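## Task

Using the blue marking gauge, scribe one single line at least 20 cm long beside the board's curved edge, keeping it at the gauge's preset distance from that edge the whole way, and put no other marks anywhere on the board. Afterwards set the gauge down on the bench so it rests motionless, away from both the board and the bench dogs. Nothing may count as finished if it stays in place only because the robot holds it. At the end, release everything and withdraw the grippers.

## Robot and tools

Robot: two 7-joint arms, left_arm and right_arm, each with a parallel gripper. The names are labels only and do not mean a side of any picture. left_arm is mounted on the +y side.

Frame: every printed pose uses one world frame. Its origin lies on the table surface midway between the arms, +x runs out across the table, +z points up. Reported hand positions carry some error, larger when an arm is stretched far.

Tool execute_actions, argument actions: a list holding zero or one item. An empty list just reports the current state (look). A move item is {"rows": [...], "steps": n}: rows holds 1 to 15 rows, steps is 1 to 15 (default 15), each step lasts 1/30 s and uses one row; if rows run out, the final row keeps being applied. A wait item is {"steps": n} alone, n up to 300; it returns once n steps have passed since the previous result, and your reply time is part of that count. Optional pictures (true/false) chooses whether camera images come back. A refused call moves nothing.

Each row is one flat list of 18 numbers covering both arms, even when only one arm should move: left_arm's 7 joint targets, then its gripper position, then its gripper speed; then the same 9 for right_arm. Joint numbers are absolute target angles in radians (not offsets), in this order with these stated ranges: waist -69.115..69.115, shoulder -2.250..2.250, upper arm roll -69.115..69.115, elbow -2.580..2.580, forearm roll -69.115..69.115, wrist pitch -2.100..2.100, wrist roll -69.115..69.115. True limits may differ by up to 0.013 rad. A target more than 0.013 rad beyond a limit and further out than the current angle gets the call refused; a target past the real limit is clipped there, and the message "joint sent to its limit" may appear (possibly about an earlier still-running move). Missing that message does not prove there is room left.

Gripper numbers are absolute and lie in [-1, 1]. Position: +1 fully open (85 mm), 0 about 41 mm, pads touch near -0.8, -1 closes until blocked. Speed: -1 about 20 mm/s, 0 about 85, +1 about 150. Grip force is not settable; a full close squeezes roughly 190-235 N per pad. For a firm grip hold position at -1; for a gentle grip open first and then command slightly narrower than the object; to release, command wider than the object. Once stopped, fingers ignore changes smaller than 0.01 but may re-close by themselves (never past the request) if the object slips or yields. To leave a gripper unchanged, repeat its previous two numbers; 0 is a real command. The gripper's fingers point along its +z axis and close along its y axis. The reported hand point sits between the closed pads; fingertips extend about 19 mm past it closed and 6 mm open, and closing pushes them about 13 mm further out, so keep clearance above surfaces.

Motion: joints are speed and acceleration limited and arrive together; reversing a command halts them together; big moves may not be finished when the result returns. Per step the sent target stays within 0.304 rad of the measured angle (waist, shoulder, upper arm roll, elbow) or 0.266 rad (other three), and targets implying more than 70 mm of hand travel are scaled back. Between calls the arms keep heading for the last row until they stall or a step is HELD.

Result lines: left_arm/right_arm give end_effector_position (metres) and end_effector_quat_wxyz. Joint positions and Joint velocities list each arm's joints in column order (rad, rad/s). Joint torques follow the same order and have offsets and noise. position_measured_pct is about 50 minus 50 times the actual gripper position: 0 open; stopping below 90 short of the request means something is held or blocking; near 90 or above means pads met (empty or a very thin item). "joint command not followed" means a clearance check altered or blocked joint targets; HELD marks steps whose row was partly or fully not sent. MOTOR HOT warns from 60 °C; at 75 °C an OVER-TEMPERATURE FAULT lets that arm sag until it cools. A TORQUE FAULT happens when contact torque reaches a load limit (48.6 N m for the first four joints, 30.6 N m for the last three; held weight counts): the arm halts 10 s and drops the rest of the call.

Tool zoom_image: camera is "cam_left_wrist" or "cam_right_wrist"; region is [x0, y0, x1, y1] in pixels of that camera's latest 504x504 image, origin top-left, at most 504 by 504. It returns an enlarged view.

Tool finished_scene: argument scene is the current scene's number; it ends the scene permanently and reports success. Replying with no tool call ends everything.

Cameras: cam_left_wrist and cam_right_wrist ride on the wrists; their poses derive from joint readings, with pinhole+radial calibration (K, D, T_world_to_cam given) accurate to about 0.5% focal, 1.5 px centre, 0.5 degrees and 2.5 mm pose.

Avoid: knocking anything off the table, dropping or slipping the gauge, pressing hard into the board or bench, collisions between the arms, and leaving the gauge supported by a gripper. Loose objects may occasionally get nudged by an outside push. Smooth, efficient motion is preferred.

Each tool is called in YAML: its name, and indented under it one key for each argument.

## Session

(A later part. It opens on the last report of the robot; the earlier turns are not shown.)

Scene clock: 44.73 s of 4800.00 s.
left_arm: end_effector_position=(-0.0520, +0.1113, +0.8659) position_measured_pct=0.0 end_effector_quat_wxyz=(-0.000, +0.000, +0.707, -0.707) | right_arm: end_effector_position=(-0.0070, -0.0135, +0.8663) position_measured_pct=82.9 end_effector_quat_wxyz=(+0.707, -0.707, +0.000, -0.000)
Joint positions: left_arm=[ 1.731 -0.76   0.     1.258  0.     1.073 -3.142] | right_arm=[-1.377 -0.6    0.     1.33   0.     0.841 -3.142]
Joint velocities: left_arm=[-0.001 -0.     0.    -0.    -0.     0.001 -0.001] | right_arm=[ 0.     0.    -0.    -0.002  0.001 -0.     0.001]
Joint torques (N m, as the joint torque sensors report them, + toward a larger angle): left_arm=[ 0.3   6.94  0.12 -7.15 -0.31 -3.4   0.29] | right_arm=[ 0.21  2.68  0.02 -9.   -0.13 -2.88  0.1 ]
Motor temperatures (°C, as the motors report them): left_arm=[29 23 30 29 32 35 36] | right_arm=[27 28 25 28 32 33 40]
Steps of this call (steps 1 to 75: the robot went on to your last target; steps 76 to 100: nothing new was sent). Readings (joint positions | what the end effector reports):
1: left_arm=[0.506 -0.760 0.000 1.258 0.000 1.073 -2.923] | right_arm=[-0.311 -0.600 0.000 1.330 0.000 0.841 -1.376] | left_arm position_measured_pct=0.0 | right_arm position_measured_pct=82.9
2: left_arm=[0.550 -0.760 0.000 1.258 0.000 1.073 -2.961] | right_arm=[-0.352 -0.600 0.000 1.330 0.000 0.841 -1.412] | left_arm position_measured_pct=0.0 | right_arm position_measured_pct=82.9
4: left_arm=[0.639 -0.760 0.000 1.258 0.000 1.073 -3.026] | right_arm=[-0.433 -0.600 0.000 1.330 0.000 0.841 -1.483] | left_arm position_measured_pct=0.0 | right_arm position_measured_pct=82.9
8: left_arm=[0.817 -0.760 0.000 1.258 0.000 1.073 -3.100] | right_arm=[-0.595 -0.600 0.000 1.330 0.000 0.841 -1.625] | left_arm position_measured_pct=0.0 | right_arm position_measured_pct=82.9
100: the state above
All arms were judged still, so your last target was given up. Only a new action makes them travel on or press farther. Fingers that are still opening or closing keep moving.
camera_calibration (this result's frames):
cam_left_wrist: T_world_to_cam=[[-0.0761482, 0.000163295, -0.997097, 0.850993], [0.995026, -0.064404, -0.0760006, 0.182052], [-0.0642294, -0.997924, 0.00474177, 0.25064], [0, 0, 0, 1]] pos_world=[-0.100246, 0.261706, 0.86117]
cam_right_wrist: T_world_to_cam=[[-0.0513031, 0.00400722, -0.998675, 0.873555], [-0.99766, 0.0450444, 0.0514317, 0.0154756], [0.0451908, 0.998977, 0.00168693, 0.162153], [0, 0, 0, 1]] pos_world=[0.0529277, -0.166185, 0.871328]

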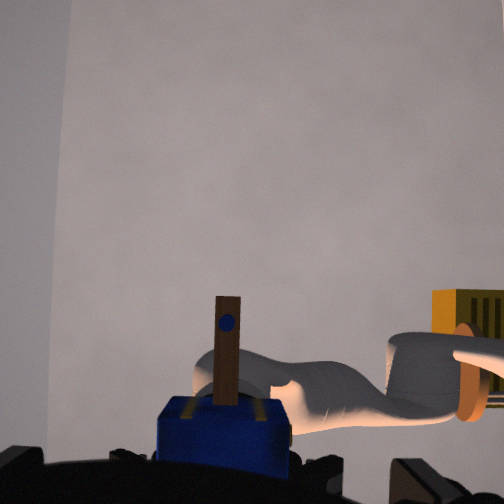

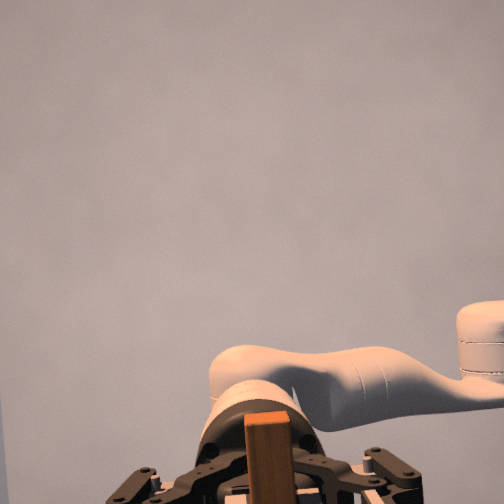

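execute_actions:
  actions:
    - {"rows":[[1.709,-0.622,0,1.329,0,0.864,-3.1416,1,0,-1.399,-0.6,0,1.33,0,0.841,-3.1416,-1,0]]}
  pictures: false

execute_actions:
  actions:
    - {"steps":20}

execute_actions:
  actions:
    - {"rows":[[1.709,-0.622,0,1.329,0,0.864,-3.1416,-1,0,-1.399,-0.6,0,1.33,0,0.841,-3.1416,-1,0]]}

Scene clock: 47.87 s of 4800.00 s.
left_arm: end_effector_position=(-0.0462, +0.0129, +0.8661) position_measured_pct=0.0 end_effector_quat_wxyz=(+0.008, -0.008, +0.707, -0.707) | right_arm: end_effector_position=(-0.0132, -0.0130, +0.8663) position_measured_pct=82.9 end_effector_quat_wxyz=(+0.707, -0.707, -0.008, +0.008)
Joint positions: left_arm=[ 1.709 -0.624 -0.     1.329  0.     0.864 -3.142] | right_arm=[-1.399 -0.6   -0.     1.33  -0.     0.841 -3.142]
Joint velocities: left_arm=[-0.003  0.015  0.     0.     0.    -0.003 -0.001] | right_arm=[-0.002  0.    -0.    -0.002  0.001 -0.    -0.003]
Joint torques (N m, as the joint torque sensors report them, + toward a larger angle): left_arm=[-0.19  3.59  0.34 -8.73 -0.11 -3.24  0.37] | right_arm=[ 0.16  2.66  0.04 -8.92 -0.1  -2.83 -0.07]
Motor temperatures (°C, as the motors report them): left_arm=[29 23 30 29 32 35 36] | right_arm=[27 28 25 28 32 33 40]
Steps of this call (steps 1 to 79: nothing new was sent; steps 80 to 94: all 15 steps of this action). Readings (joint positions | what the end effector reports):
80: left_arm=[1.731 -0.759 0.000 1.258 0.000 1.072 -3.142] | right_arm=[-1.379 -0.600 0.000 1.330 0.000 0.841 -3.142] | left_arm position_measured_pct=0.0 | right_arm position_measured_pct=82.9
81: left_arm=[1.730 -0.753 0.000 1.260 0.000 1.064 -3.142] | right_arm=[-1.386 -0.600 0.000 1.330 0.000 0.841 -3.142] | left_arm position_measured_pct=0.0 | right_arm position_measured_pct=82.9
83: left_arm=[1.725 -0.724 0.000 1.273 0.000 1.024 -3.142] | right_arm=[-1.395 -0.600 -0.000 1.330 -0.000 0.841 -3.142] | left_arm position_measured_pct=0.0 | right_arm position_measured_pct=82.9
87: left_arm=[1.713 -0.647 -0.000 1.316 -0.000 0.904 -3.142] | right_arm=[-1.398 -0.600 -0.000 1.330 -0.000 0.841 -3.142] | left_arm position_measured_pct=0.0 | right_arm position_measured_pct=82.9
94: the state above

Scene clock: 48.53 s of 4800.00 s.
left_arm: end_effector_position=(-0.0461, +0.0120, +0.8657) position_measured_pct=0.0 end_effector_quat_wxyz=(+0.008, -0.008, +0.707, -0.707) | right_arm: end_effector_position=(-0.0132, -0.0130, +0.8663) position_measured_pct=82.9 end_effector_quat_wxyz=(+0.707, -0.707, -0.008, +0.008)
Joint positions: left_arm=[ 1.709 -0.622  0.     1.329  0.     0.864 -3.142] | right_arm=[-1.399 -0.6    0.     1.33   0.     0.841 -3.142]
Joint velocities: left_arm=[ 0.     0.     0.    -0.     0.    -0.    -0.001] | right_arm=[ 0.    -0.    -0.    -0.001  0.001  0.001  0.001]
Joint torques (N m, as the joint torque sensors report them, + toward a larger angle): left_arm=[ 0.29  3.5   0.08 -8.79 -0.1  -3.39  0.01] | right_arm=[ 0.17  2.43 -0.03 -9.07 -0.19 -2.95  0.03]
Motor temperatures (°C, as the motors report them): left_arm=[29 23 30 29 32 35 36] | right_arm=[27 28 25 28 32 33 40]
Steps of this call (steps 1 to 15: the robot went on to your last target; steps 16 to 20: nothing new was sent). Readings (joint positions | what the end effector reports):
1: left_arm=[1.709 -0.623 -0.000 1.329 0.000 0.864 -3.142] | right_arm=[-1.399 -0.600 -0.000 1.330 -0.000 0.841 -3.142] | left_arm position_measured_pct=0.0 | right_arm position_measured_pct=82.9
2: left_arm=[1.709 -0.623 -0.000 1.329 -0.000 0.864 -3.142] | right_arm=[-1.399 -0.600 -0.000 1.330 -0.000 0.841 -3.142] | left_arm position_measured_pct=0.0 | right_arm position_measured_pct=82.9
4: left_arm=[1.709 -0.622 -0.000 1.329 -0.000 0.864 -3.142] | right_arm=[-1.399 -0.600 -0.000 1.330 -0.000 0.841 -3.142] | left_arm position_measured_pct=0.0 | right_arm position_measured_pct=82.9
8: left_arm=[1.709 -0.622 -0.000 1.329 -0.000 0.864 -3.142] | right_arm=[-1.399 -0.600 -0.000 1.330 -0.000 0.841 -3.142] | left_arm position_measured_pct=0.0 | right_arm position_measured_pct=82.9
20: the state above
All arms were judged still, so your last target was given up. Only a new action makes them travel on or press farther. Fingers that are still opening or closing keep moving.
camera_calibration (this result's frames):
cam_left_wrist: T_world_to_cam=[[-0.0761332, -0.00151245, -0.997097, 0.851293], [0.996202, -0.0425009, -0.0760004, 0.169533], [-0.0422625, -0.999095, 0.00474243, 0.153028], [0, 0, 0, 1]] pos_world=[-0.0976102, 0.161383, 0.860981]
cam_right_wrist: T_world_to_cam=[[-0.0513787, 0.00287767, -0.998675, 0.873217], [-0.99841, 0.0230872, 0.0514315, 0.00893385], [0.0232046, 0.999729, 0.0016869, 0.161674], [0, 0, 0, 1]] pos_world=[0.0500328, -0.164349, 0.871328]

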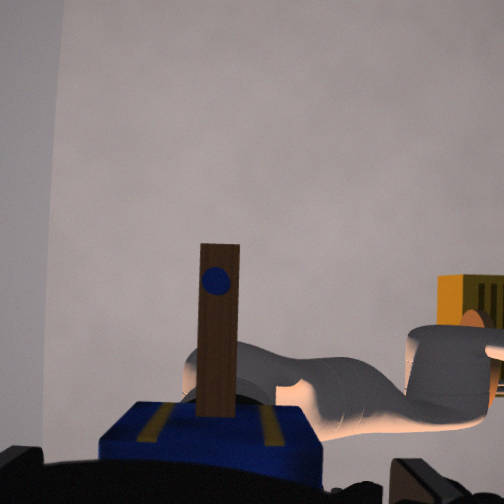

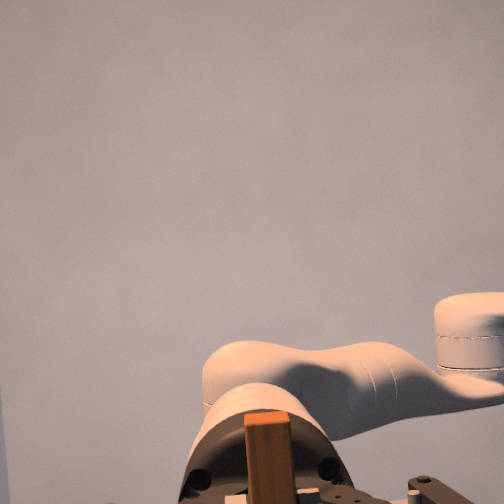

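Scene clock: 49.03 s of 4800.00 s.
left_arm: end_effector_position=(-0.0461, +0.0121, +0.8657) position_measured_pct=36.9 end_effector_quat_wxyz=(+0.008, -0.008, +0.707, -0.707) | right_arm: end_effector_position=(-0.0132, -0.0132, +0.8664) position_measured_pct=82.9 end_effector_quat_wxyz=(+0.707, -0.707, -0.008, +0.008)
Joint positions: left_arm=[ 1.709 -0.622  0.     1.329  0.     0.864 -3.142] | right_arm=[-1.399 -0.6   -0.     1.33  -0.     0.841 -3.142]
Joint velocities: left_arm=[ 0.002 -0.01   0.004 -0.01   0.003 -0.017 -0.001] | right_arm=[ 0.002 -0.014  0.    -0.002  0.003  0.023  0.003]
Joint torques (N m, as the joint torque sensors report them, + toward a larger angle): left_arm=[ 0.    3.74  0.17 -8.91  0.22 -2.95  0.26] | right_arm=[ 0.15  3.04 -0.48 -8.32  0.23 -3.12 -0.19]
Motor temperatures (°C, as the motors report them): left_arm=[29 23 30 29 32 35 36] | right_arm=[27 28 25 28 32 33 40]
Steps of this call (steps 1 to 15: all 15 steps of this action). Readings (joint positions | what the end effector reports):
1: left_arm=[1.709 -0.622 0.000 1.329 0.000 0.864 -3.142] | right_arm=[-1.399 -0.600 0.000 1.330 0.000 0.841 -3.142] | left_arm position_measured_pct=0.0 | right_arm position_measured_pct=82.9
2: left_arm=[1.709 -0.622 0.000 1.329 0.000 0.864 -3.142] | right_arm=[-1.399 -0.600 0.000 1.330 0.000 0.841 -3.142] | left_arm position_measured_pct=0.8 | right_arm position_measured_pct=82.9
4: left_arm=[1.709 -0.622 0.000 1.329 0.000 0.864 -3.142] | right_arm=[-1.399 -0.600 0.000 1.330 0.000 0.841 -3.142] | left_arm position_measured_pct=4.8 | right_arm position_measured_pct=82.9
8: left_arm=[1.709 -0.622 0.000 1.329 0.000 0.864 -3.142] | right_arm=[-1.399 -0.600 0.000 1.330 0.000 0.841 -3.142] | left_arm position_measured_pct=16.3 | right_arm position_measured_pct=82.9
15: the state above
camera_calibration (this result's frames):
cam_left_wrist: T_world_to_cam=[[-0.076126, -0.00144882, -0.997097, 0.851264], [0.9962, -0.0425464, -0.0759957, 0.169553], [-0.0423128, -0.999093, 0.0046822, 0.153148], [0, 0, 0, 1]] pos_world=[-0.097625, 0.161456, 0.860961]
cam_right_wrist: T_world_to_cam=[[-0.0514238, 0.00320063, -0.998672, 0.873346], [-0.998408, 0.0230304, 0.0514841, 0.00887443], [0.0231646, 0.99973, 0.00201123, 0.161533], [0, 0, 0, 1]] pos_world=[0.0500293, -0.164489, 0.871405]

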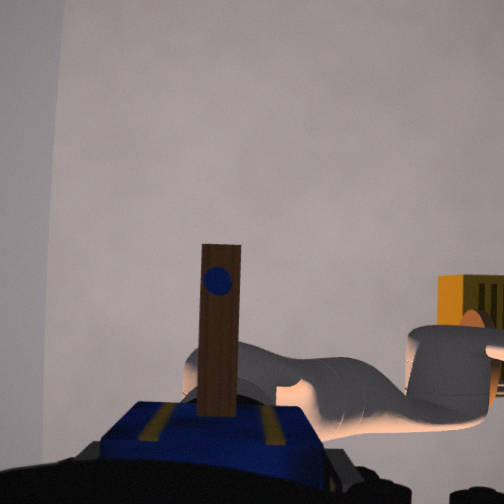

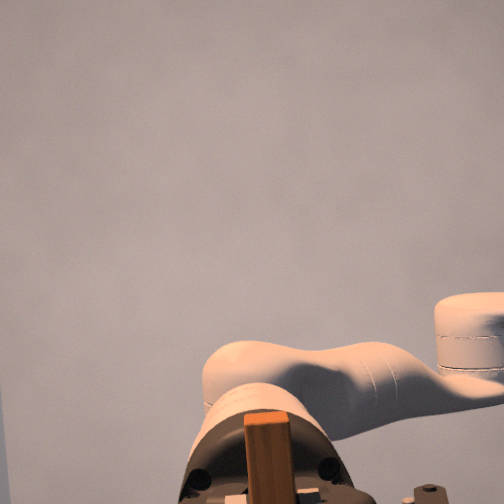

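execute_actions:
  actions:
    - {"rows":[[1.709,-0.622,0,1.329,0,0.864,-3.1416,-1,0,-1.399,-0.6,0,1.33,0,0.841,-3.1416,0,0]]}
  pictures: false

execute_actions:
  actions:
    - {"rows":[[1.709,-0.622,0,1.329,0,0.864,-3.1416,-1,0,-1.399,-0.76,0,1.258,0,1.073,-3.1416,0,0]]}
  pictures: false

execute_actions:
  actions:
    - {"rows":[[0.491,-0.622,0,1.329,0,0.864,-1.43,-1,0,-1.399,-0.76,0,1.258,0,1.073,-3.1416,0,0]]}
  pictures: false

execute_actions:
  actions:
    - {"steps":25}
  pictures: false

execute_actions:
  actions:
    - {"rows":[[0.491,0.564,0,1.736,0,0.841,-1.43,-1,0,-1.399,-0.76,0,1.258,0,1.073,-3.1416,0,0]]}
  pictures: false

execute_actions:
  actions:
    - {"steps":90}

Scene clock: 55.80 s of 4800.00 s.
left_arm: end_effector_position=(-0.0461, +0.0121, +0.8657) position_measured_pct=43.7 end_effector_quat_wxyz=(+0.008, -0.008, +0.707, -0.707) | right_arm: end_effector_position=(-0.0132, -0.0130, +0.8663) position_measured_pct=50.4 end_effector_quat_wxyz=(+0.707, -0.707, -0.008, +0.008)
Joint positions: left_arm=[ 1.709 -0.622  0.     1.329  0.     0.864 -3.142] | right_arm=[-1.399 -0.6    0.     1.33   0.     0.841 -3.142]
Joint velocities: left_arm=[-0.    -0.     0.    -0.    -0.    -0.001 -0.001] | right_arm=[ 0.     0.     0.     0.001 -0.    -0.    -0.001]
Joint torques (N m, as the joint torque sensors report them, + toward a larger angle): left_arm=[ 0.28  2.67  0.54 -9.1  -0.12 -3.38  0.1 ] | right_arm=[ 0.1   2.66 -0.08 -8.71  0.02 -2.75 -0.15]
Motor temperatures (°C, as the motors report them): left_arm=[29 23 30 30 32 35 36] | right_arm=[27 28 25 28 32 33 40]
Steps of this call (steps 1 to 15: the robot went on to your last target; steps 16 to 90: nothing new was sent; then 3.27 s passed at rest; steps 91 to 105: all 15 steps of this action). Readings (joint positions | what the end effector reports):
91: left_arm=[1.709 -0.623 0.000 1.328 0.000 0.864 -3.141] | right_arm=[-1.399 -0.601 -0.000 1.330 -0.000 0.841 -3.141] | left_arm position_measured_pct=43.7 | right_arm position_measured_pct=82.9
92: left_arm=[1.709 -0.623 0.000 1.328 0.000 0.864 -3.141] | right_arm=[-1.399 -0.601 -0.000 1.330 -0.000 0.841 -3.141] | left_arm position_measured_pct=43.7 | right_arm position_measured_pct=82.9
94: left_arm=[1.709 -0.622 0.000 1.329 0.000 0.864 -3.142] | right_arm=[-1.399 -0.600 -0.000 1.330 -0.000 0.841 -3.142] | left_arm position_measured_pct=43.7 | right_arm position_measured_pct=78.2
98: left_arm=[1.709 -0.622 -0.000 1.329 -0.000 0.864 -3.142] | right_arm=[-1.399 -0.600 0.000 1.330 -0.000 0.841 -3.142] | left_arm position_measured_pct=43.7 | right_arm position_measured_pct=66.7
105: the state above

Scene clock: 56.30 s of 4800.00 s.
left_arm: end_effector_position=(-0.0461, +0.0120, +0.8657) position_measured_pct=43.7 end_effector_quat_wxyz=(+0.008, -0.008, +0.707, -0.707) | right_arm: end_effector_position=(-0.0108, -0.1236, +0.8657) position_measured_pct=50.0 end_effector_quat_wxyz=(+0.706, -0.708, -0.008, +0.008)
Joint positions: left_arm=[ 1.709 -0.622  0.     1.329  0.     0.864 -3.142] | right_arm=[-1.399 -0.758  0.     1.258 -0.     1.073 -3.142]
Joint velocities: left_arm=[-0. -0.  0.  0.  0.  0. -0.] | right_arm=[-0.    -0.02   0.     0.006  0.001  0.007 -0.001]
Joint torques (N m, as the joint torque sensors report them, + toward a larger angle): left_arm=[-0.09  2.98  0.66 -9.19 -0.09 -3.52  0.05] | right_arm=[-0.21  7.37 -0.3  -6.68 -0.08 -2.72 -0.11]
Motor temperatures (°C, as the motors report them): left_arm=[29 23 30 30 32 35 36] | right_arm=[27 28 25 28 32 33 40]
Steps of this call (steps 1 to 15: all 15 steps of this action). Readings (joint positions | what the end effector reports):
1: left_arm=[1.709 -0.622 0.000 1.329 0.000 0.864 -3.142] | right_arm=[-1.399 -0.601 -0.000 1.330 0.000 0.842 -3.142] | left_arm position_measured_pct=43.7 | right_arm position_measured_pct=50.0
2: left_arm=[1.709 -0.622 0.000 1.329 0.000 0.864 -3.142] | right_arm=[-1.399 -0.607 -0.000 1.328 -0.000 0.850 -3.142] | left_arm position_measured_pct=43.7 | right_arm position_measured_pct=50.0
4: left_arm=[1.709 -0.622 0.000 1.329 0.000 0.864 -3.142] | right_arm=[-1.399 -0.636 -0.000 1.317 -0.000 0.888 -3.142] | left_arm position_measured_pct=43.7 | right_arm position_measured_pct=50.0
8: left_arm=[1.709 -0.622 0.000 1.329 0.000 0.864 -3.142] | right_arm=[-1.399 -0.719 0.000 1.277 0.000 1.011 -3.142] | left_arm position_measured_pct=43.7 | right_arm position_measured_pct=50.0
15: the state above

Scene clock: 56.80 s of 4800.00 s.
left_arm: end_effector_position=(+0.0761, +0.0318, +0.8657) position_measured_pct=43.7 end_effector_quat_wxyz=(+0.031, -0.300, +0.641, -0.706) | right_arm: end_effector_position=(-0.0108, -0.1248, +0.8659) position_measured_pct=50.0 end_effector_quat_wxyz=(+0.707, -0.707, -0.008, +0.008)
Joint positions: left_arm=[ 1.249 -0.622  0.     1.329  0.     0.864 -2.749] | right_arm=[-1.399 -0.76   0.     1.258 -0.     1.073 -3.142]
Joint velocities: left_arm=[-1.262  0.001  0.     0.    -0.     0.001  1.108] | right_arm=[ 0.     0.    -0.001 -0.     0.001  0.     0.   ]
Joint torques (N m, as the joint torque sensors report them, + toward a larger angle): left_arm=[ 0.46  3.65  0.41 -9.27  0.04 -3.29 -0.03] | right_arm=[-0.03  7.09 -0.11 -6.92 -0.05 -2.69 -0.1 ]
Motor temperatures (°C, as the motors report them): left_arm=[29 23 30 30 32 35 36] | right_arm=[27 28 25 28 32 33 40]
Steps of this call (steps 1 to 15: all 15 steps of this action). Readings (joint positions | what the end effector reports):
1: left_arm=[1.707 -0.622 0.000 1.329 0.000 0.864 -3.141] | right_arm=[-1.399 -0.758 0.000 1.258 -0.000 1.073 -3.142] | left_arm position_measured_pct=43.7 | right_arm position_measured_pct=50.0
2: left_arm=[1.700 -0.622 0.000 1.329 0.000 0.864 -3.137] | right_arm=[-1.399 -0.759 -0.000 1.258 -0.000 1.073 -3.142] | left_arm position_measured_pct=43.7 | right_arm position_measured_pct=50.0
4: left_arm=[1.669 -0.622 0.001 1.329 0.000 0.864 -3.114] | right_arm=[-1.399 -0.759 0.000 1.258 -0.000 1.073 -3.142] | left_arm position_measured_pct=43.7 | right_arm position_measured_pct=50.0
8: left_arm=[1.542 -0.622 0.001 1.329 0.000 0.864 -3.008] | right_arm=[-1.399 -0.760 0.000 1.258 0.000 1.073 -3.142] | left_arm position_measured_pct=43.7 | right_arm position_measured_pct=50.0
15: the state above

Scene clock: 57.63 s of 4800.00 s.
left_arm: end_effector_position=(+0.2190, +0.1682, +0.8657) position_measured_pct=43.7 end_effector_quat_wxyz=(+0.048, +0.680, -0.193, +0.705) | right_arm: end_effector_position=(-0.0108, -0.1248, +0.8659) position_measured_pct=50.0 end_effector_quat_wxyz=(+0.707, -0.707, -0.008, +0.008)
Joint positions: left_arm=[ 0.504 -0.622 -0.     1.329 -0.     0.864 -1.779] | right_arm=[-1.399 -0.76   0.     1.258  0.     1.073 -3.142]
Joint velocities: left_arm=[-0.099 -0.001  0.001 -0.     0.001 -0.     1.215] | right_arm=[0.    0.    0.    0.001 0.001 0.    0.001]
Joint torques (N m, as the joint torque sensors report them, + toward a larger angle): left_arm=[ 0.59  3.2  -0.61 -9.54 -0.03 -3.24  0.06] | right_arm=[ 0.28  7.17 -0.21 -6.84  0.01 -2.6  -0.13]
Motor temperatures (°C, as the motors report them): left_arm=[29 23 30 30 32 35 36] | right_arm=[27 28 25 28 32 33 40]
Steps of this call (steps 1 to 25: the robot went on to your last target). Readings (joint positions | what the end effector reports):
1: left_arm=[1.207 -0.622 0.000 1.329 0.000 0.864 -2.712] | right_arm=[-1.399 -0.760 0.000 1.258 0.000 1.073 -3.142] | left_arm position_measured_pct=43.7 | right_arm position_measured_pct=50.0
2: left_arm=[1.165 -0.622 0.000 1.329 0.000 0.864 -2.674] | right_arm=[-1.399 -0.760 0.000 1.258 0.000 1.073 -3.142] | left_arm position_measured_pct=43.7 | right_arm position_measured_pct=50.0
4: left_arm=[1.080 -0.622 0.000 1.329 0.000 0.864 -2.600] | right_arm=[-1.399 -0.760 0.000 1.258 0.000 1.073 -3.142] | left_arm position_measured_pct=43.7 | right_arm position_measured_pct=50.0
8: left_arm=[0.911 -0.622 0.000 1.329 0.000 0.864 -2.452] | right_arm=[-1.399 -0.760 0.000 1.258 0.000 1.073 -3.142] | left_arm position_measured_pct=43.7 | right_arm position_measured_pct=50.0
25: the state above

Scene clock: 58.13 s of 4800.00 s.
left_arm: end_effector_position=(+0.3394, +0.1285, +0.6985) position_measured_pct=43.7 end_effector_quat_wxyz=(+0.099, +0.816, -0.131, +0.554) | right_arm: end_effector_position=(-0.0108, -0.1248, +0.8659) position_measured_pct=50.0 end_effector_quat_wxyz=(+0.707, -0.707, -0.008, +0.008)
Joint positions: left_arm=[ 0.496 -0.422 -0.     1.517 -0.     0.852 -1.554] | right_arm=[-1.399 -0.76   0.     1.258  0.     1.073 -3.142]
Joint velocities: left_arm=[-0.008  0.515  0.     0.402  0.    -0.02   0.228] | right_arm=[ 0.001 -0.    -0.     0.001 -0.002 -0.     0.   ]
Joint torques (N m, as the joint torque sensors report them, + toward a larger angle): left_arm=[  0.71  -2.65   0.2  -10.29  -0.2   -2.96   0.54] | right_arm=[-0.2   7.09  0.18 -7.09 -0.13 -2.72 -0.14]
Motor temperatures (°C, as the motors report them): left_arm=[29 23 30 30 32 35 36] | right_arm=[27 28 25 28 32 33 40]
Steps of this call (steps 1 to 15: all 15 steps of this action). Readings (joint positions | what the end effector reports):
1: left_arm=[0.502 -0.622 -0.000 1.329 -0.000 0.864 -1.738] | right_arm=[-1.399 -0.760 0.000 1.258 0.000 1.073 -3.142] | left_arm position_measured_pct=43.7 | right_arm position_measured_pct=50.0
2: left_arm=[0.501 -0.619 -0.000 1.331 -0.000 0.863 -1.700] | right_arm=[-1.399 -0.760 0.000 1.258 0.000 1.073 -3.142] | left_arm position_measured_pct=43.7 | right_arm position_measured_pct=50.0
4: left_arm=[0.500 -0.599 -0.000 1.349 -0.000 0.861 -1.653] | right_arm=[-1.399 -0.760 0.000 1.258 0.000 1.073 -3.142] | left_arm position_measured_pct=43.7 | right_arm position_measured_pct=50.0
8: left_arm=[0.499 -0.534 -0.000 1.413 -0.000 0.857 -1.616] | right_arm=[-1.399 -0.760 0.000 1.258 0.000 1.073 -3.142] | left_arm position_measured_pct=43.7 | right_arm position_measured_pct=50.0
15: the state above

Scene clock: 61.13 s of 4800.00 s.
left_arm: end_effector_position=(+0.3994, +0.1100, +0.1197) position_measured_pct=43.7 end_effector_quat_wxyz=(+0.000, +0.995, -0.095, +0.000) | right_arm: end_effector_position=(-0.0108, -0.1248, +0.8659) position_measured_pct=50.0 end_effector_quat_wxyz=(+0.707, -0.707, -0.008, +0.008)
Joint positions: left_arm=[ 0.491  0.564  0.     1.736  0.     0.841 -1.43 ] | right_arm=[-1.399 -0.76   0.     1.258  0.     1.073 -3.142]
Joint velocities: left_arm=[ 0.     0.001  0.     0.    -0.     0.    -0.   ] | right_arm=[-0.    -0.     0.001  0.    -0.001  0.001 -0.001]
Joint torques (N m, as the joint torque sensors report them, + toward a larger angle): left_arm=[  0.56 -18.43   1.03  -7.08  -0.01  -0.25   0.29] | right_arm=[ 0.06  6.93  0.11 -6.94 -0.05 -2.7  -0.15]
Motor temperatures (°C, as the motors report them): left_arm=[29 23 30 30 32 35 36] | right_arm=[27 28 25 28 32 33 40]
Steps of this call (steps 1 to 60: the robot went on to your last target; steps 61 to 90: nothing new was sent). Readings (joint positions | what the end effector reports):
1: left_arm=[0.496 -0.404 -0.000 1.530 -0.000 0.851 -1.547] | right_arm=[-1.399 -0.760 0.000 1.258 0.000 1.073 -3.142] | left_arm position_measured_pct=43.7 | right_arm position_measured_pct=50.0
2: left_arm=[0.496 -0.386 -0.000 1.542 -0.000 0.850 -1.539] | right_arm=[-1.399 -0.760 0.000 1.258 0.000 1.073 -3.142] | left_arm position_measured_pct=43.7 | right_arm position_measured_pct=50.0
4: left_arm=[0.495 -0.350 -0.000 1.566 -0.000 0.849 -1.526] | right_arm=[-1.399 -0.760 0.000 1.258 0.000 1.073 -3.142] | left_arm position_measured_pct=43.7 | right_arm position_measured_pct=50.0
8: left_arm=[0.494 -0.272 -0.000 1.608 -0.000 0.847 -1.502] | right_arm=[-1.399 -0.760 0.000 1.258 0.000 1.073 -3.142] | left_arm position_measured_pct=43.7 | right_arm position_measured_pct=50.0
90: the state above
All arms were judged still, so your last target was given up. Only a new action makes them travel on or press farther. Fingers that are still opening or closing keep moving.
camera_calibration (this result's frames):
cam_left_wrist: T_world_to_cam=[[-0.113714, -0.993514, 0.0000756177, 0.14629], [-0.991425, 0.11347, -0.064811, 0.448567], [0.064382, -0.00744486, -0.997898, 0.241554], [0, 0, 0, 1]] pos_world=[0.445804, 0.0962412, 0.270107]
cam_right_wrist: T_world_to_cam=[[-0.0513789, 0.00287932, -0.998675, 0.873303], [-0.99841, 0.0230865, 0.0514318, 0.0139484], [0.023204, 0.999729, 0.00168858, 0.27333], [0, 0, 0, 1]] pos_world=[0.0524532, -0.276092, 0.870967]

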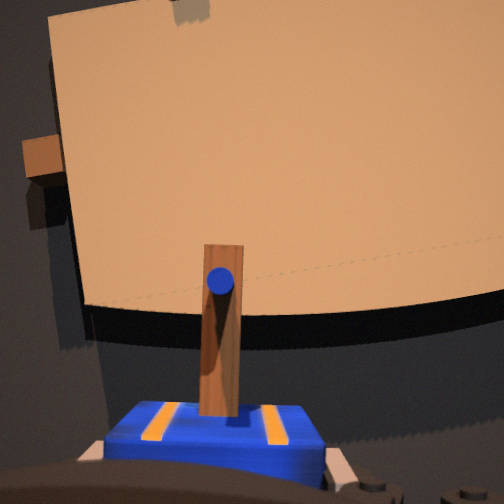

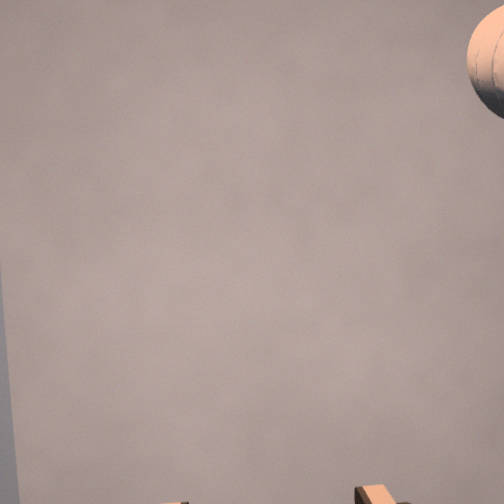

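execute_actions:
  actions:
    - {"rows":[[0.488,0.6706,0,1.748,0,0.723,-1.453,-1,0,-1.399,-0.76,0,1.258,0,1.073,-3.1416,0,0]]}
  pictures: false

execute_actions:
  actions:
    - {"steps":15}

Scene clock: 69.13 s of 4800.00 s.
left_arm: end_effector_position=(+0.4095, +0.1080, +0.0680) position_measured_pct=43.7 end_effector_quat_wxyz=(+0.000, +0.994, -0.105, +0.001) | right_arm: end_effector_position=(-0.0108, -0.1248, +0.8659) position_measured_pct=50.0 end_effector_quat_wxyz=(+0.707, -0.707, -0.008, +0.008)
Joint positions: left_arm=[ 0.488  0.669  0.     1.748  0.     0.723 -1.453] | right_arm=[-1.399 -0.76   0.     1.258  0.     1.073 -3.142]
Joint velocities: left_arm=[-0.     0.011  0.     0.     0.     0.     0.   ] | right_arm=[-0.     0.001  0.     0.001 -0.001  0.     0.   ]
Joint torques (N m, as the joint torque sensors report them, + toward a larger angle): left_arm=[ -0.24 -20.12   0.53  -5.99  -0.35  -0.12   0.01] | right_arm=[ 0.15  7.1  -0.3  -6.76 -0.12 -2.74 -0.07]
Motor temperatures (°C, as the motors report them): left_arm=[29 23 30 30 32 35 36] | right_arm=[27 28 25 28 32 33 40]
Steps of this call (steps 1 to 90: nothing new was sent; then 4.50 s passed at rest; steps 91 to 105: all 15 steps of this action). Readings (joint positions | what the end effector reports):
91: left_arm=[0.491 0.565 0.000 1.736 -0.000 0.840 -1.430] | right_arm=[-1.399 -0.760 0.000 1.258 0.000 1.073 -3.142] | left_arm position_measured_pct=43.7 | right_arm position_measured_pct=50.0
92: left_arm=[0.491 0.572 0.000 1.736 0.000 0.835 -1.431] | right_arm=[-1.399 -0.760 0.000 1.258 0.000 1.073 -3.142] | left_arm position_measured_pct=43.7 | right_arm position_measured_pct=50.0
94: left_arm=[0.490 0.602 0.000 1.739 0.000 0.805 -1.437] | right_arm=[-1.399 -0.760 0.000 1.258 0.000 1.073 -3.142] | left_arm position_measured_pct=43.7 | right_arm position_measured_pct=50.0
98: left_arm=[0.488 0.661 -0.000 1.748 -0.000 0.732 -1.451] | right_arm=[-1.399 -0.760 0.000 1.258 0.000 1.073 -3.142] | left_arm position_measured_pct=43.7 | right_arm position_measured_pct=50.0
105: the state above

Scene clock: 69.63 s of 4800.00 s.
left_arm: end_effector_position=(+0.4093, +0.1081, +0.0674) position_measured_pct=43.7 end_effector_quat_wxyz=(+0.000, +0.994, -0.105, +0.000) | right_arm: end_effector_position=(-0.0108, -0.1248, +0.8659) position_measured_pct=50.0 end_effector_quat_wxyz=(+0.707, -0.707, -0.008, +0.008)
Joint positions: left_arm=[ 0.488  0.671  0.     1.748 -0.     0.723 -1.453] | right_arm=[-1.399 -0.76   0.     1.258  0.     1.073 -3.142]
Joint velocities: left_arm=[ 0.001  0.     0.    -0.     0.    -0.001 -0.   ] | right_arm=[ 0.    -0.    -0.    -0.001 -0.     0.001  0.001]
Joint torques (N m, as the joint torque sensors report them, + toward a larger angle): left_arm=[  0.06 -19.57   0.79  -5.94   0.1   -0.14   0.39] | right_arm=[ 0.09  6.66 -0.02 -6.98 -0.14 -2.63 -0.07]
Motor temperatures (°C, as the motors report them): left_arm=[29 23 30 30 32 35 36] | right_arm=[27 28 25 28 32 33 40]
Steps of this call (steps 1 to 15: the robot went on to your last target). Readings (joint positions | what the end effector reports):
1: left_arm=[0.488 0.670 -0.000 1.748 0.000 0.723 -1.453] | right_arm=[-1.399 -0.760 0.000 1.258 0.000 1.073 -3.142] | left_arm position_measured_pct=43.7 | right_arm position_measured_pct=50.0
2: left_arm=[0.488 0.670 -0.000 1.748 -0.000 0.723 -1.453] | right_arm=[-1.399 -0.760 0.000 1.258 0.000 1.073 -3.142] | left_arm position_measured_pct=43.7 | right_arm position_measured_pct=50.0
4: left_arm=[0.488 0.670 -0.000 1.748 -0.000 0.723 -1.453] | right_arm=[-1.399 -0.760 0.000 1.258 0.000 1.073 -3.142] | left_arm position_measured_pct=43.7 | right_arm position_measured_pct=50.0
8: left_arm=[0.488 0.671 -0.000 1.748 0.000 0.723 -1.453] | right_arm=[-1.399 -0.760 0.000 1.258 0.000 1.073 -3.142] | left_arm position_measured_pct=43.7 | right_arm position_measured_pct=50.0
15: the state above
All arms were judged still, so your last target was given up. Only a new action makes them travel on or press farther. Fingers that are still opening or closing keep moving.
camera_calibration (this result's frames):
cam_left_wrist: T_world_to_cam=[[-0.13356, -0.991041, -0.0000516357, 0.153378], [-0.988993, 0.133288, -0.0642365, 0.45207], [0.0636679, -0.00852838, -0.997935, 0.189211], [0, 0, 0, 1]] pos_world=[0.455532, 0.0933622, 0.217867]
cam_right_wrist: T_world_to_cam=[[-0.0513787, 0.00287929, -0.998675, 0.873303], [-0.99841, 0.0230864, 0.0514316, 0.0139486], [0.0232039, 0.999729, 0.00168857, 0.27333], [0, 0, 0, 1]] pos_world=[0.0524533, -0.276092, 0.870967]

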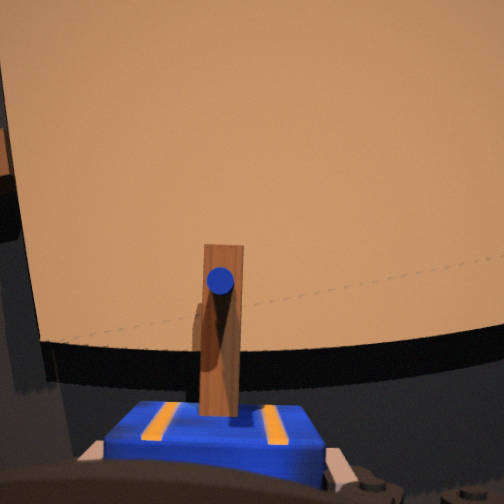

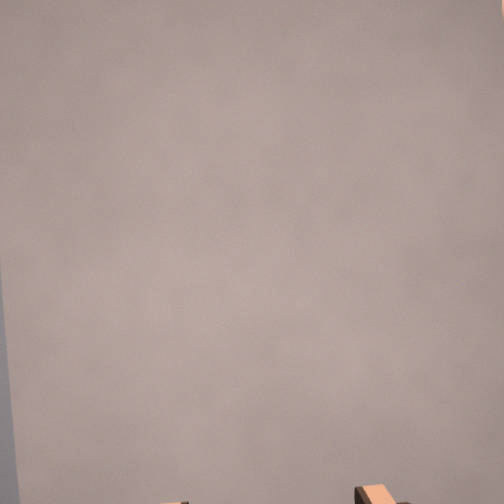

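execute_actions:
  actions:
    - {"rows":[[0.488,0.7022,0,1.7055,0,0.734,-1.453,-1,0,-1.399,-0.76,0,1.258,0,1.073,-3.1416,0,0]]}

Scene clock: 72.13 s of 4800.00 s.
left_arm: end_effector_position=(+0.4215, +0.1040, +0.0614) position_measured_pct=43.7 end_effector_quat_wxyz=(+0.000, +0.994, -0.105, +0.000) | right_arm: end_effector_position=(-0.0108, -0.1248, +0.8659) position_measured_pct=50.0 end_effector_quat_wxyz=(+0.707, -0.707, -0.008, +0.008)
Joint positions: left_arm=[ 0.488  0.702  0.     1.706  0.     0.734 -1.453] | right_arm=[-1.399 -0.76   0.     1.258  0.     1.073 -3.142]
Joint velocities: left_arm=[-0.001  0.003 -0.    -0.    -0.    -0.001  0.001] | right_arm=[-0.     0.     0.     0.001 -0.    -0.001  0.002]
Joint torques (N m, as the joint torque sensors report them, + toward a larger angle): left_arm=[ -0.04 -20.41   1.15  -6.23  -0.34  -0.03   0.  ] | right_arm=[ 0.    7.08 -0.12 -6.94 -0.16 -2.72 -0.07]
Motor temperatures (°C, as the motors report them): left_arm=[29 23 30 30 32 35 36] | right_arm=[27 28 25 28 32 33 40]
Steps of this call (steps 1 to 60: nothing new was sent; steps 61 to 75: all 15 steps of this action). Readings (joint positions | what the end effector reports):
61: left_arm=[0.488 0.672 0.000 1.747 -0.000 0.723 -1.453] | right_arm=[-1.399 -0.760 0.000 1.258 0.000 1.073 -3.142] | left_arm position_measured_pct=43.7 | right_arm position_measured_pct=50.0
62: left_arm=[0.488 0.677 0.000 1.741 -0.000 0.725 -1.453] | right_arm=[-1.399 -0.760 0.000 1.258 0.000 1.073 -3.142] | left_arm position_measured_pct=43.7 | right_arm position_measured_pct=50.0
64: left_arm=[0.488 0.693 0.000 1.721 0.000 0.730 -1.453] | right_arm=[-1.399 -0.760 0.000 1.258 0.000 1.073 -3.142] | left_arm position_measured_pct=43.7 | right_arm position_measured_pct=50.0
68: left_arm=[0.488 0.700 -0.000 1.707 -0.000 0.734 -1.453] | right_arm=[-1.399 -0.760 0.000 1.258 0.000 1.073 -3.142] | left_arm position_measured_pct=43.7 | right_arm position_measured_pct=50.0
75: the state above
camera_calibration (this result's frames):
cam_left_wrist: T_world_to_cam=[[-0.133554, -0.991042, -0.0000262898, 0.150899], [-0.988986, 0.133279, -0.064364, 0.464272], [0.0637909, -0.00857007, -0.997926, 0.18234], [0, 0, 0, 1]] pos_world=[0.46768, 0.0892319, 0.211848]
cam_right_wrist: T_world_to_cam=[[-0.0513788, 0.00287941, -0.998675, 0.873303], [-0.99841, 0.0230865, 0.0514317, 0.0139485], [0.023204, 0.999729, 0.00168867, 0.27333], [0, 0, 0, 1]] pos_world=[0.0524532, -0.276092, 0.870967]

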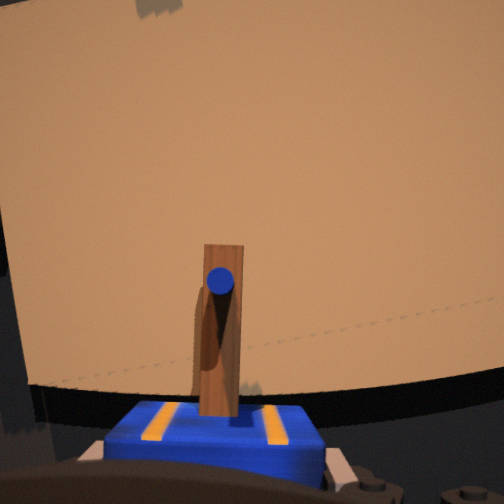

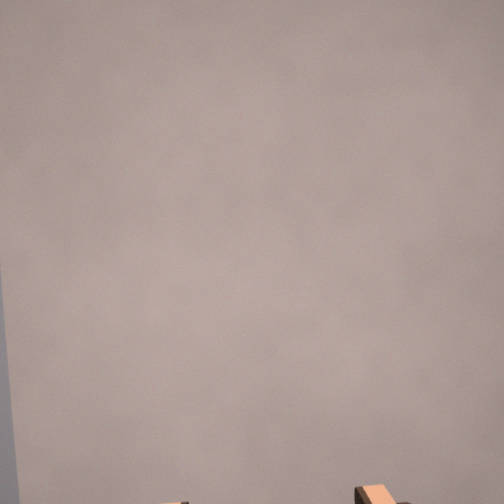

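execute_actions:
  actions:
    - {"rows":[[0.488,0.7142,0,1.6976,0,0.730,-1.42,-1,0,-1.399,-0.76,0,1.258,0,1.073,-3.1416,0,0]]}

execute_actions:
  actions:
    - {"rows":[[0.488,0.7174,0,1.6904,0,0.734,-1.42,-1,0,-1.399,-0.76,0,1.258,0,1.073,-3.1416,0,0]]}

Scene clock: 74.77 s of 4800.00 s.
left_arm: end_effector_position=(+0.4233, +0.1032, +0.0568) position_measured_pct=43.7 end_effector_quat_wxyz=(-0.000, +0.996, -0.089, -0.001) | right_arm: end_effector_position=(-0.0108, -0.1248, +0.8659) position_measured_pct=50.0 end_effector_quat_wxyz=(+0.707, -0.707, -0.008, +0.008)
Joint positions: left_arm=[ 0.488  0.715  0.     1.699  0.     0.731 -1.42 ] | right_arm=[-1.399 -0.76   0.     1.258  0.     1.073 -3.142]
Joint velocities: left_arm=[ 0.001  0.001  0.    -0.    -0.001  0.     0.001] | right_arm=[ 0.    -0.    -0.    -0.002 -0.     0.     0.001]
Joint torques (N m, as the joint torque sensors report them, + toward a larger angle): left_arm=[  0.12 -20.2    0.25  -6.66  -0.17  -0.76   0.09] | right_arm=[ 0.08  6.9  -0.05 -6.96 -0.1  -2.66 -0.13]
Motor temperatures (°C, as the motors report them): left_arm=[29 23 30 30 32 35 36] | right_arm=[27 28 25 28 32 33 40]
Steps of this call (steps 1 to 15: the robot went on to your last target; steps 16 to 64: nothing new was sent; steps 65 to 79: all 15 steps of this action). Readings (joint positions | what the end effector reports):
65: left_arm=[0.488 0.703 0.000 1.705 -0.000 0.734 -1.452] | right_arm=[-1.399 -0.760 0.000 1.258 0.000 1.073 -3.142] | left_arm position_measured_pct=43.7 | right_arm position_measured_pct=50.0
66: left_arm=[0.488 0.707 0.000 1.703 -0.000 0.733 -1.443] | right_arm=[-1.399 -0.760 0.000 1.258 0.000 1.073 -3.142] | left_arm position_measured_pct=43.7 | right_arm position_measured_pct=50.0
68: left_arm=[0.488 0.712 0.000 1.699 0.000 0.731 -1.426] | right_arm=[-1.399 -0.760 0.000 1.258 0.000 1.073 -3.142] | left_arm position_measured_pct=43.7 | right_arm position_measured_pct=50.0
72: left_arm=[0.488 0.714 0.000 1.699 0.000 0.731 -1.420] | right_arm=[-1.399 -0.760 0.000 1.258 0.000 1.073 -3.142] | left_arm position_measured_pct=43.7 | right_arm position_measured_pct=50.0
79: the state above
camera_calibration (this result's frames):
cam_left_wrist: T_world_to_cam=[[-0.100977, -0.994889, -0.000418357, 0.136983], [-0.992976, 0.100809, -0.0619453, 0.470752], [0.0616708, -0.00583962, -0.998079, 0.178243], [0, 0, 0, 1]] pos_world=[0.470285, 0.0898681, 0.207119]
cam_right_wrist: T_world_to_cam=[[-0.051379, 0.00287942, -0.998675, 0.873303], [-0.99841, 0.0230866, 0.0514319, 0.0139484], [0.0232041, 0.999729, 0.00168868, 0.27333], [0, 0, 0, 1]] pos_world=[0.0524533, -0.276092, 0.870967]

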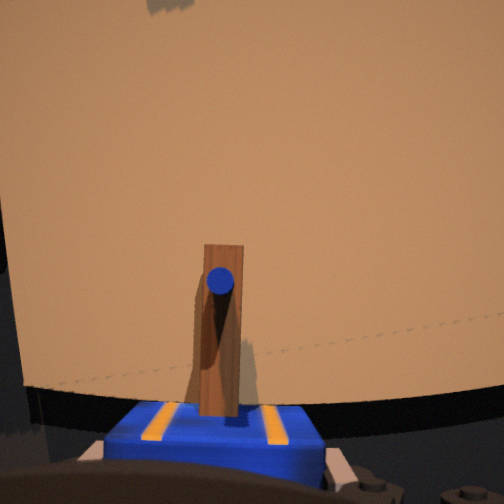

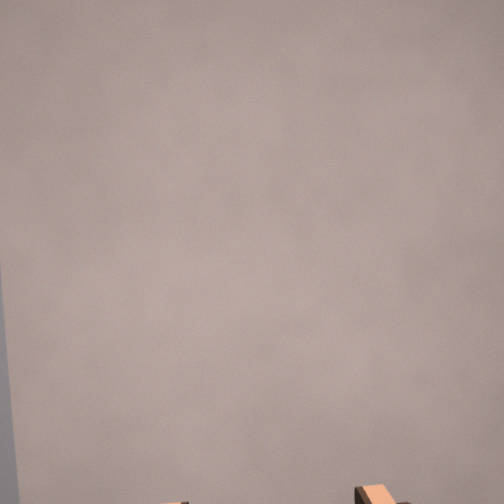

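Scene clock: 75.27 s of 4800.00 s.
left_arm: end_effector_position=(+0.4235, +0.1030, +0.0563) position_measured_pct=43.7 end_effector_quat_wxyz=(-0.001, +0.996, -0.089, -0.003) | right_arm: end_effector_position=(-0.0108, -0.1248, +0.8659) position_measured_pct=50.0 end_effector_quat_wxyz=(+0.707, -0.707, -0.008, +0.008)
Joint positions: left_arm=[ 0.488  0.718  0.     1.693  0.     0.737 -1.42 ] | right_arm=[-1.399 -0.76   0.     1.258  0.     1.073 -3.142]
Joint velocities: left_arm=[ 0.    -0.002 -0.    -0.    -0.    -0.     0.   ] | right_arm=[ 0.    -0.001  0.     0.     0.001 -0.    -0.001]
Joint torques (N m, as the joint torque sensors report them, + toward a larger angle): left_arm=[ -0.2  -20.71   0.77  -8.14  -0.24  -1.61   0.26] | right_arm=[-0.01  6.87 -0.01 -6.94 -0.16 -2.76 -0.12]
Motor temperatures (°C, as the motors report them): left_arm=[29 23 30 30 32 35 36] | right_arm=[27 28 25 28 32 33 40]
Steps of this call (steps 1 to 15: all 15 steps of this action). Readings (joint positions | what the end effector reports):
1: left_arm=[0.488 0.715 0.000 1.698 0.000 0.732 -1.420] | right_arm=[-1.399 -0.760 0.000 1.258 0.000 1.073 -3.142] | left_arm position_measured_pct=43.7 | right_arm position_measured_pct=50.0
2: left_arm=[0.488 0.716 0.000 1.696 0.000 0.734 -1.420] | right_arm=[-1.399 -0.760 0.000 1.258 0.000 1.073 -3.142] | left_arm position_measured_pct=43.7 | right_arm position_measured_pct=50.0
4: left_arm=[0.488 0.717 0.000 1.694 0.000 0.736 -1.420] | right_arm=[-1.399 -0.760 0.000 1.258 0.000 1.073 -3.142] | left_arm position_measured_pct=43.7 | right_arm position_measured_pct=50.0
8: left_arm=[0.488 0.718 0.000 1.693 0.000 0.737 -1.420] | right_arm=[-1.399 -0.760 0.000 1.258 0.000 1.073 -3.142] | left_arm position_measured_pct=43.7 | right_arm position_measured_pct=50.0
15: the state above
camera_calibration (this result's frames):
cam_left_wrist: T_world_to_cam=[[-0.101071, -0.994878, -0.00123799, 0.136894], [-0.993195, 0.100972, -0.0580437, 0.470864], [0.0578714, -0.00463698, -0.998313, 0.179188], [0, 0, 0, 1]] pos_world=[0.471126, 0.0894798, 0.206385]
cam_right_wrist: T_world_to_cam=[[-0.051379, 0.0028793, -0.998675, 0.873303], [-0.99841, 0.0230865, 0.0514319, 0.0139483], [0.023204, 0.999729, 0.00168856, 0.27333], [0, 0, 0, 1]] pos_world=[0.0524533, -0.276092, 0.870967]

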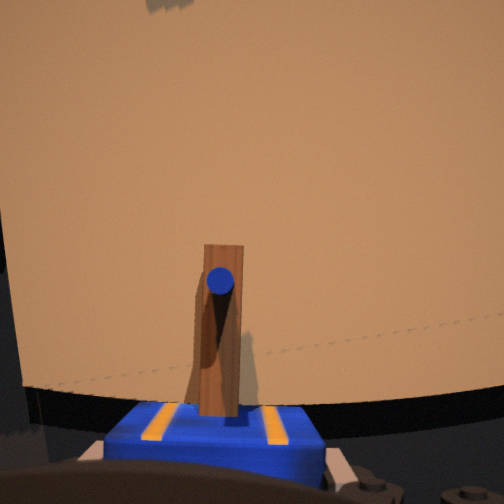

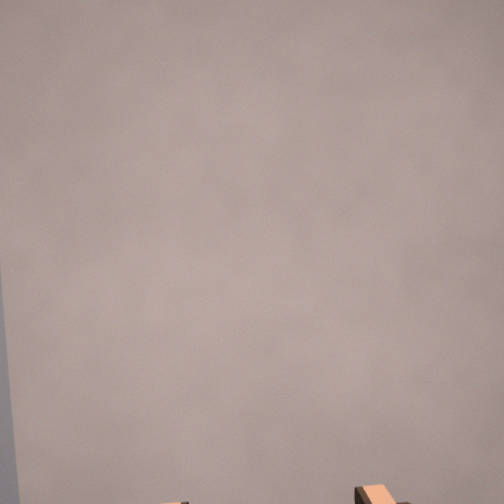

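Contact, compliant (~2 N/mm). Lower 6 mm.

execute_actions:
  actions:
    - {"rows":[[0.488,0.7283,0,1.6947,0,0.7186,-1.42,-1,0,-1.399,-0.76,0,1.258,0,1.073,-3.1416,0,0]]}

Scene clock: 76.67 s of 4800.00 s.
left_arm: end_effector_position=(+0.4234, +0.1028, +0.0501) position_measured_pct=43.7 end_effector_quat_wxyz=(-0.000, +0.996, -0.089, -0.003) | right_arm: end_effector_position=(-0.0108, -0.1248, +0.8659) position_measured_pct=50.0 end_effector_quat_wxyz=(+0.707, -0.707, -0.008, +0.008)
Joint positions: left_arm=[ 0.488  0.729  0.     1.697  0.     0.721 -1.42 ] | right_arm=[-1.399 -0.76   0.     1.258  0.     1.073 -3.142]
Joint velocities: left_arm=[-0. -0.  0. -0. -0. -0.  0.] | right_arm=[ 0.    -0.001 -0.     0.     0.     0.     0.001]
Joint torques (N m, as the joint torque sensors report them, + toward a larger angle): left_arm=[ -0.26 -21.08   0.65  -8.31  -0.31  -1.57   0.12] | right_arm=[-0.08  6.92 -0.22 -6.84 -0.15 -2.76 -0.08]
Motor temperatures (°C, as the motors report them): left_arm=[29 23 30 30 32 35 36] | right_arm=[27 28 25 28 32 33 40]
Steps of this call (steps 1 to 15: the robot went on to your last target; steps 16 to 27: nothing new was sent; steps 28 to 42: all 15 steps of this action). Readings (joint positions | what the end effector reports):
28: left_arm=[0.488 0.719 0.000 1.693 0.000 0.736 -1.420] | right_arm=[-1.399 -0.760 0.000 1.258 0.000 1.073 -3.142] | left_arm position_measured_pct=43.7 | right_arm position_measured_pct=50.0
29: left_arm=[0.488 0.723 0.000 1.694 0.000 0.731 -1.420] | right_arm=[-1.399 -0.760 0.000 1.258 0.000 1.073 -3.142] | left_arm position_measured_pct=43.7 | right_arm position_measured_pct=50.0
31: left_arm=[0.488 0.727 0.000 1.697 0.000 0.724 -1.420] | right_arm=[-1.399 -0.760 0.000 1.258 0.000 1.073 -3.142] | left_arm position_measured_pct=43.7 | right_arm position_measured_pct=50.0
35: left_arm=[0.488 0.728 0.000 1.697 0.000 0.722 -1.420] | right_arm=[-1.399 -0.760 0.000 1.258 0.000 1.073 -3.142] | left_arm position_measured_pct=43.7 | right_arm position_measured_pct=50.0
42: the state above
camera_calibration (this result's frames):
cam_left_wrist: T_world_to_cam=[[-0.10131, -0.994854, -0.000959524, 0.136773], [-0.993157, 0.101193, -0.0583056, 0.47038], [0.0581027, -0.00495397, -0.998298, 0.172974], [0, 0, 0, 1]] pos_world=[0.470967, 0.0893265, 0.200237]
cam_right_wrist: T_world_to_cam=[[-0.0513789, 0.0028795, -0.998675, 0.873303], [-0.99841, 0.0230863, 0.0514318, 0.0139484], [0.0232038, 0.999729, 0.00168878, 0.27333], [0, 0, 0, 1]] pos_world=[0.0524533, -0.276092, 0.870967]

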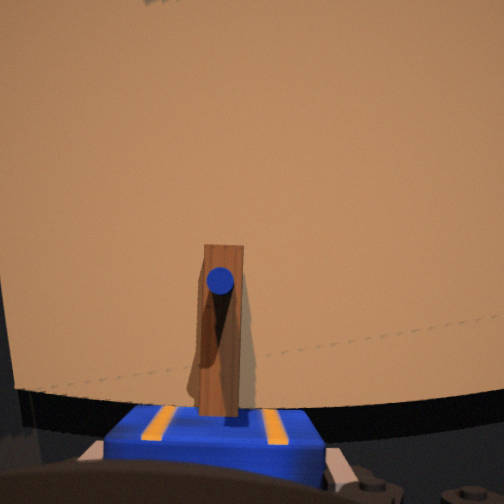

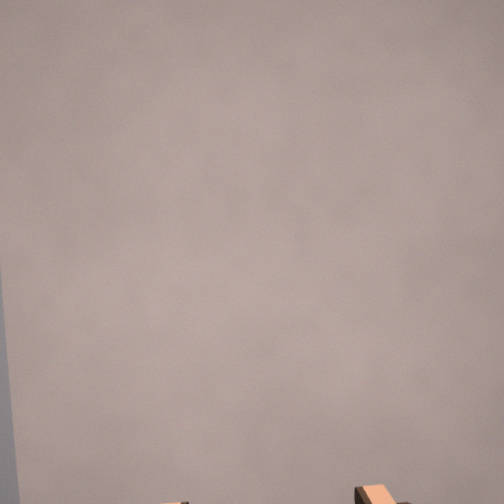

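execute_actions:
  actions:
    - {"rows":[[0.488,0.7355,0,1.6976,0,0.7085,-1.42,-1,0,-1.399,-0.76,0,1.258,0,1.073,-3.1416,0,0]]}

Scene clock: 84.67 s of 4800.00 s.
left_arm: end_effector_position=(+0.4232, +0.1028, +0.0489) position_measured_pct=43.7 end_effector_quat_wxyz=(-0.000, +0.996, -0.089, -0.002) | right_arm: end_effector_position=(-0.0108, -0.1248, +0.8659) position_measured_pct=50.0 end_effector_quat_wxyz=(+0.707, -0.707, -0.008, +0.008)
Joint positions: left_arm=[ 0.489  0.73   0.     1.701  0.     0.715 -1.42 ] | right_arm=[-1.399 -0.76   0.     1.258  0.     1.073 -3.142]
Joint velocities: left_arm=[-0.001 -0.     0.    -0.    -0.    -0.    -0.002] | right_arm=[-0.     0.001  0.    -0.     0.001  0.001  0.003]
Joint torques (N m, as the joint torque sensors report them, + toward a larger angle): left_arm=[ -0.53 -15.5    0.52  -8.67   0.03  -3.19   0.09] | right_arm=[-0.14  6.86  0.05 -6.96 -0.11 -2.77 -0.12]
Motor temperatures (°C, as the motors report them): left_arm=[29 23 30 30 32 35 36] | right_arm=[27 28 25 28 32 33 40]
Steps of this call (steps 1 to 15: the robot went on to your last target; steps 16 to 90: nothing new was sent; then 4.50 s passed at rest; steps 91 to 105: all 15 steps of this action). Readings (joint positions | what the end effector reports):
91: left_arm=[0.488 0.730 0.000 1.698 0.000 0.720 -1.420] | right_arm=[-1.399 -0.760 0.000 1.258 0.000 1.073 -3.142] | left_arm position_measured_pct=43.7 | right_arm position_measured_pct=50.0
92: left_arm=[0.489 0.731 0.001 1.698 0.000 0.718 -1.420] | right_arm=[-1.399 -0.760 0.000 1.258 0.000 1.073 -3.142] | left_arm position_measured_pct=43.7 | right_arm position_measured_pct=50.0
94: left_arm=[0.489 0.730 0.000 1.700 0.000 0.716 -1.420] | right_arm=[-1.399 -0.760 0.000 1.258 0.000 1.073 -3.142] | left_arm position_measured_pct=43.7 | right_arm position_measured_pct=50.0
98: left_arm=[0.489 0.730 0.000 1.701 0.000 0.715 -1.420] | right_arm=[-1.399 -0.760 0.000 1.258 0.000 1.073 -3.142] | left_arm position_measured_pct=43.7 | right_arm position_measured_pct=50.0
105: the state above
camera_calibration (this result's frames):
cam_left_wrist: T_world_to_cam=[[-0.101306, -0.994855, -0.000518125, 0.136738], [-0.993043, 0.101152, -0.0602738, 0.470154], [0.0600161, -0.00559155, -0.998182, 0.170982], [0, 0, 0, 1]] pos_world=[0.470474, 0.0894335, 0.19908]
cam_right_wrist: T_world_to_cam=[[-0.0513788, 0.00287925, -0.998675, 0.873303], [-0.99841, 0.0230864, 0.0514317, 0.0139485], [0.0232039, 0.999729, 0.00168851, 0.27333], [0, 0, 0, 1]] pos_world=[0.0524532, -0.276092, 0.870967]

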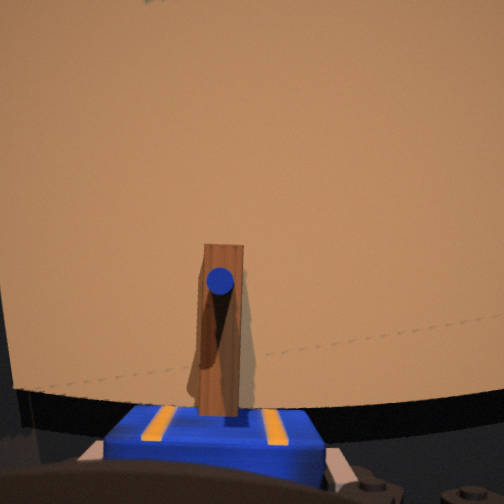

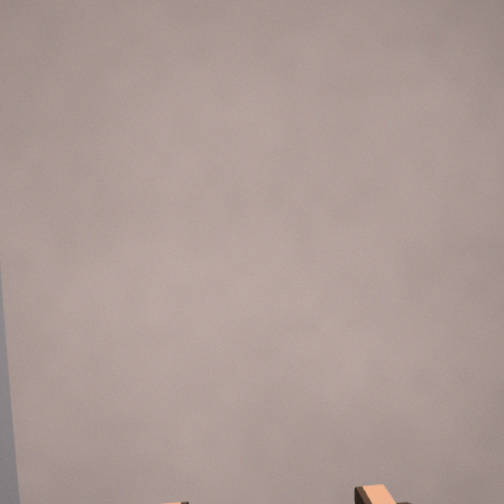

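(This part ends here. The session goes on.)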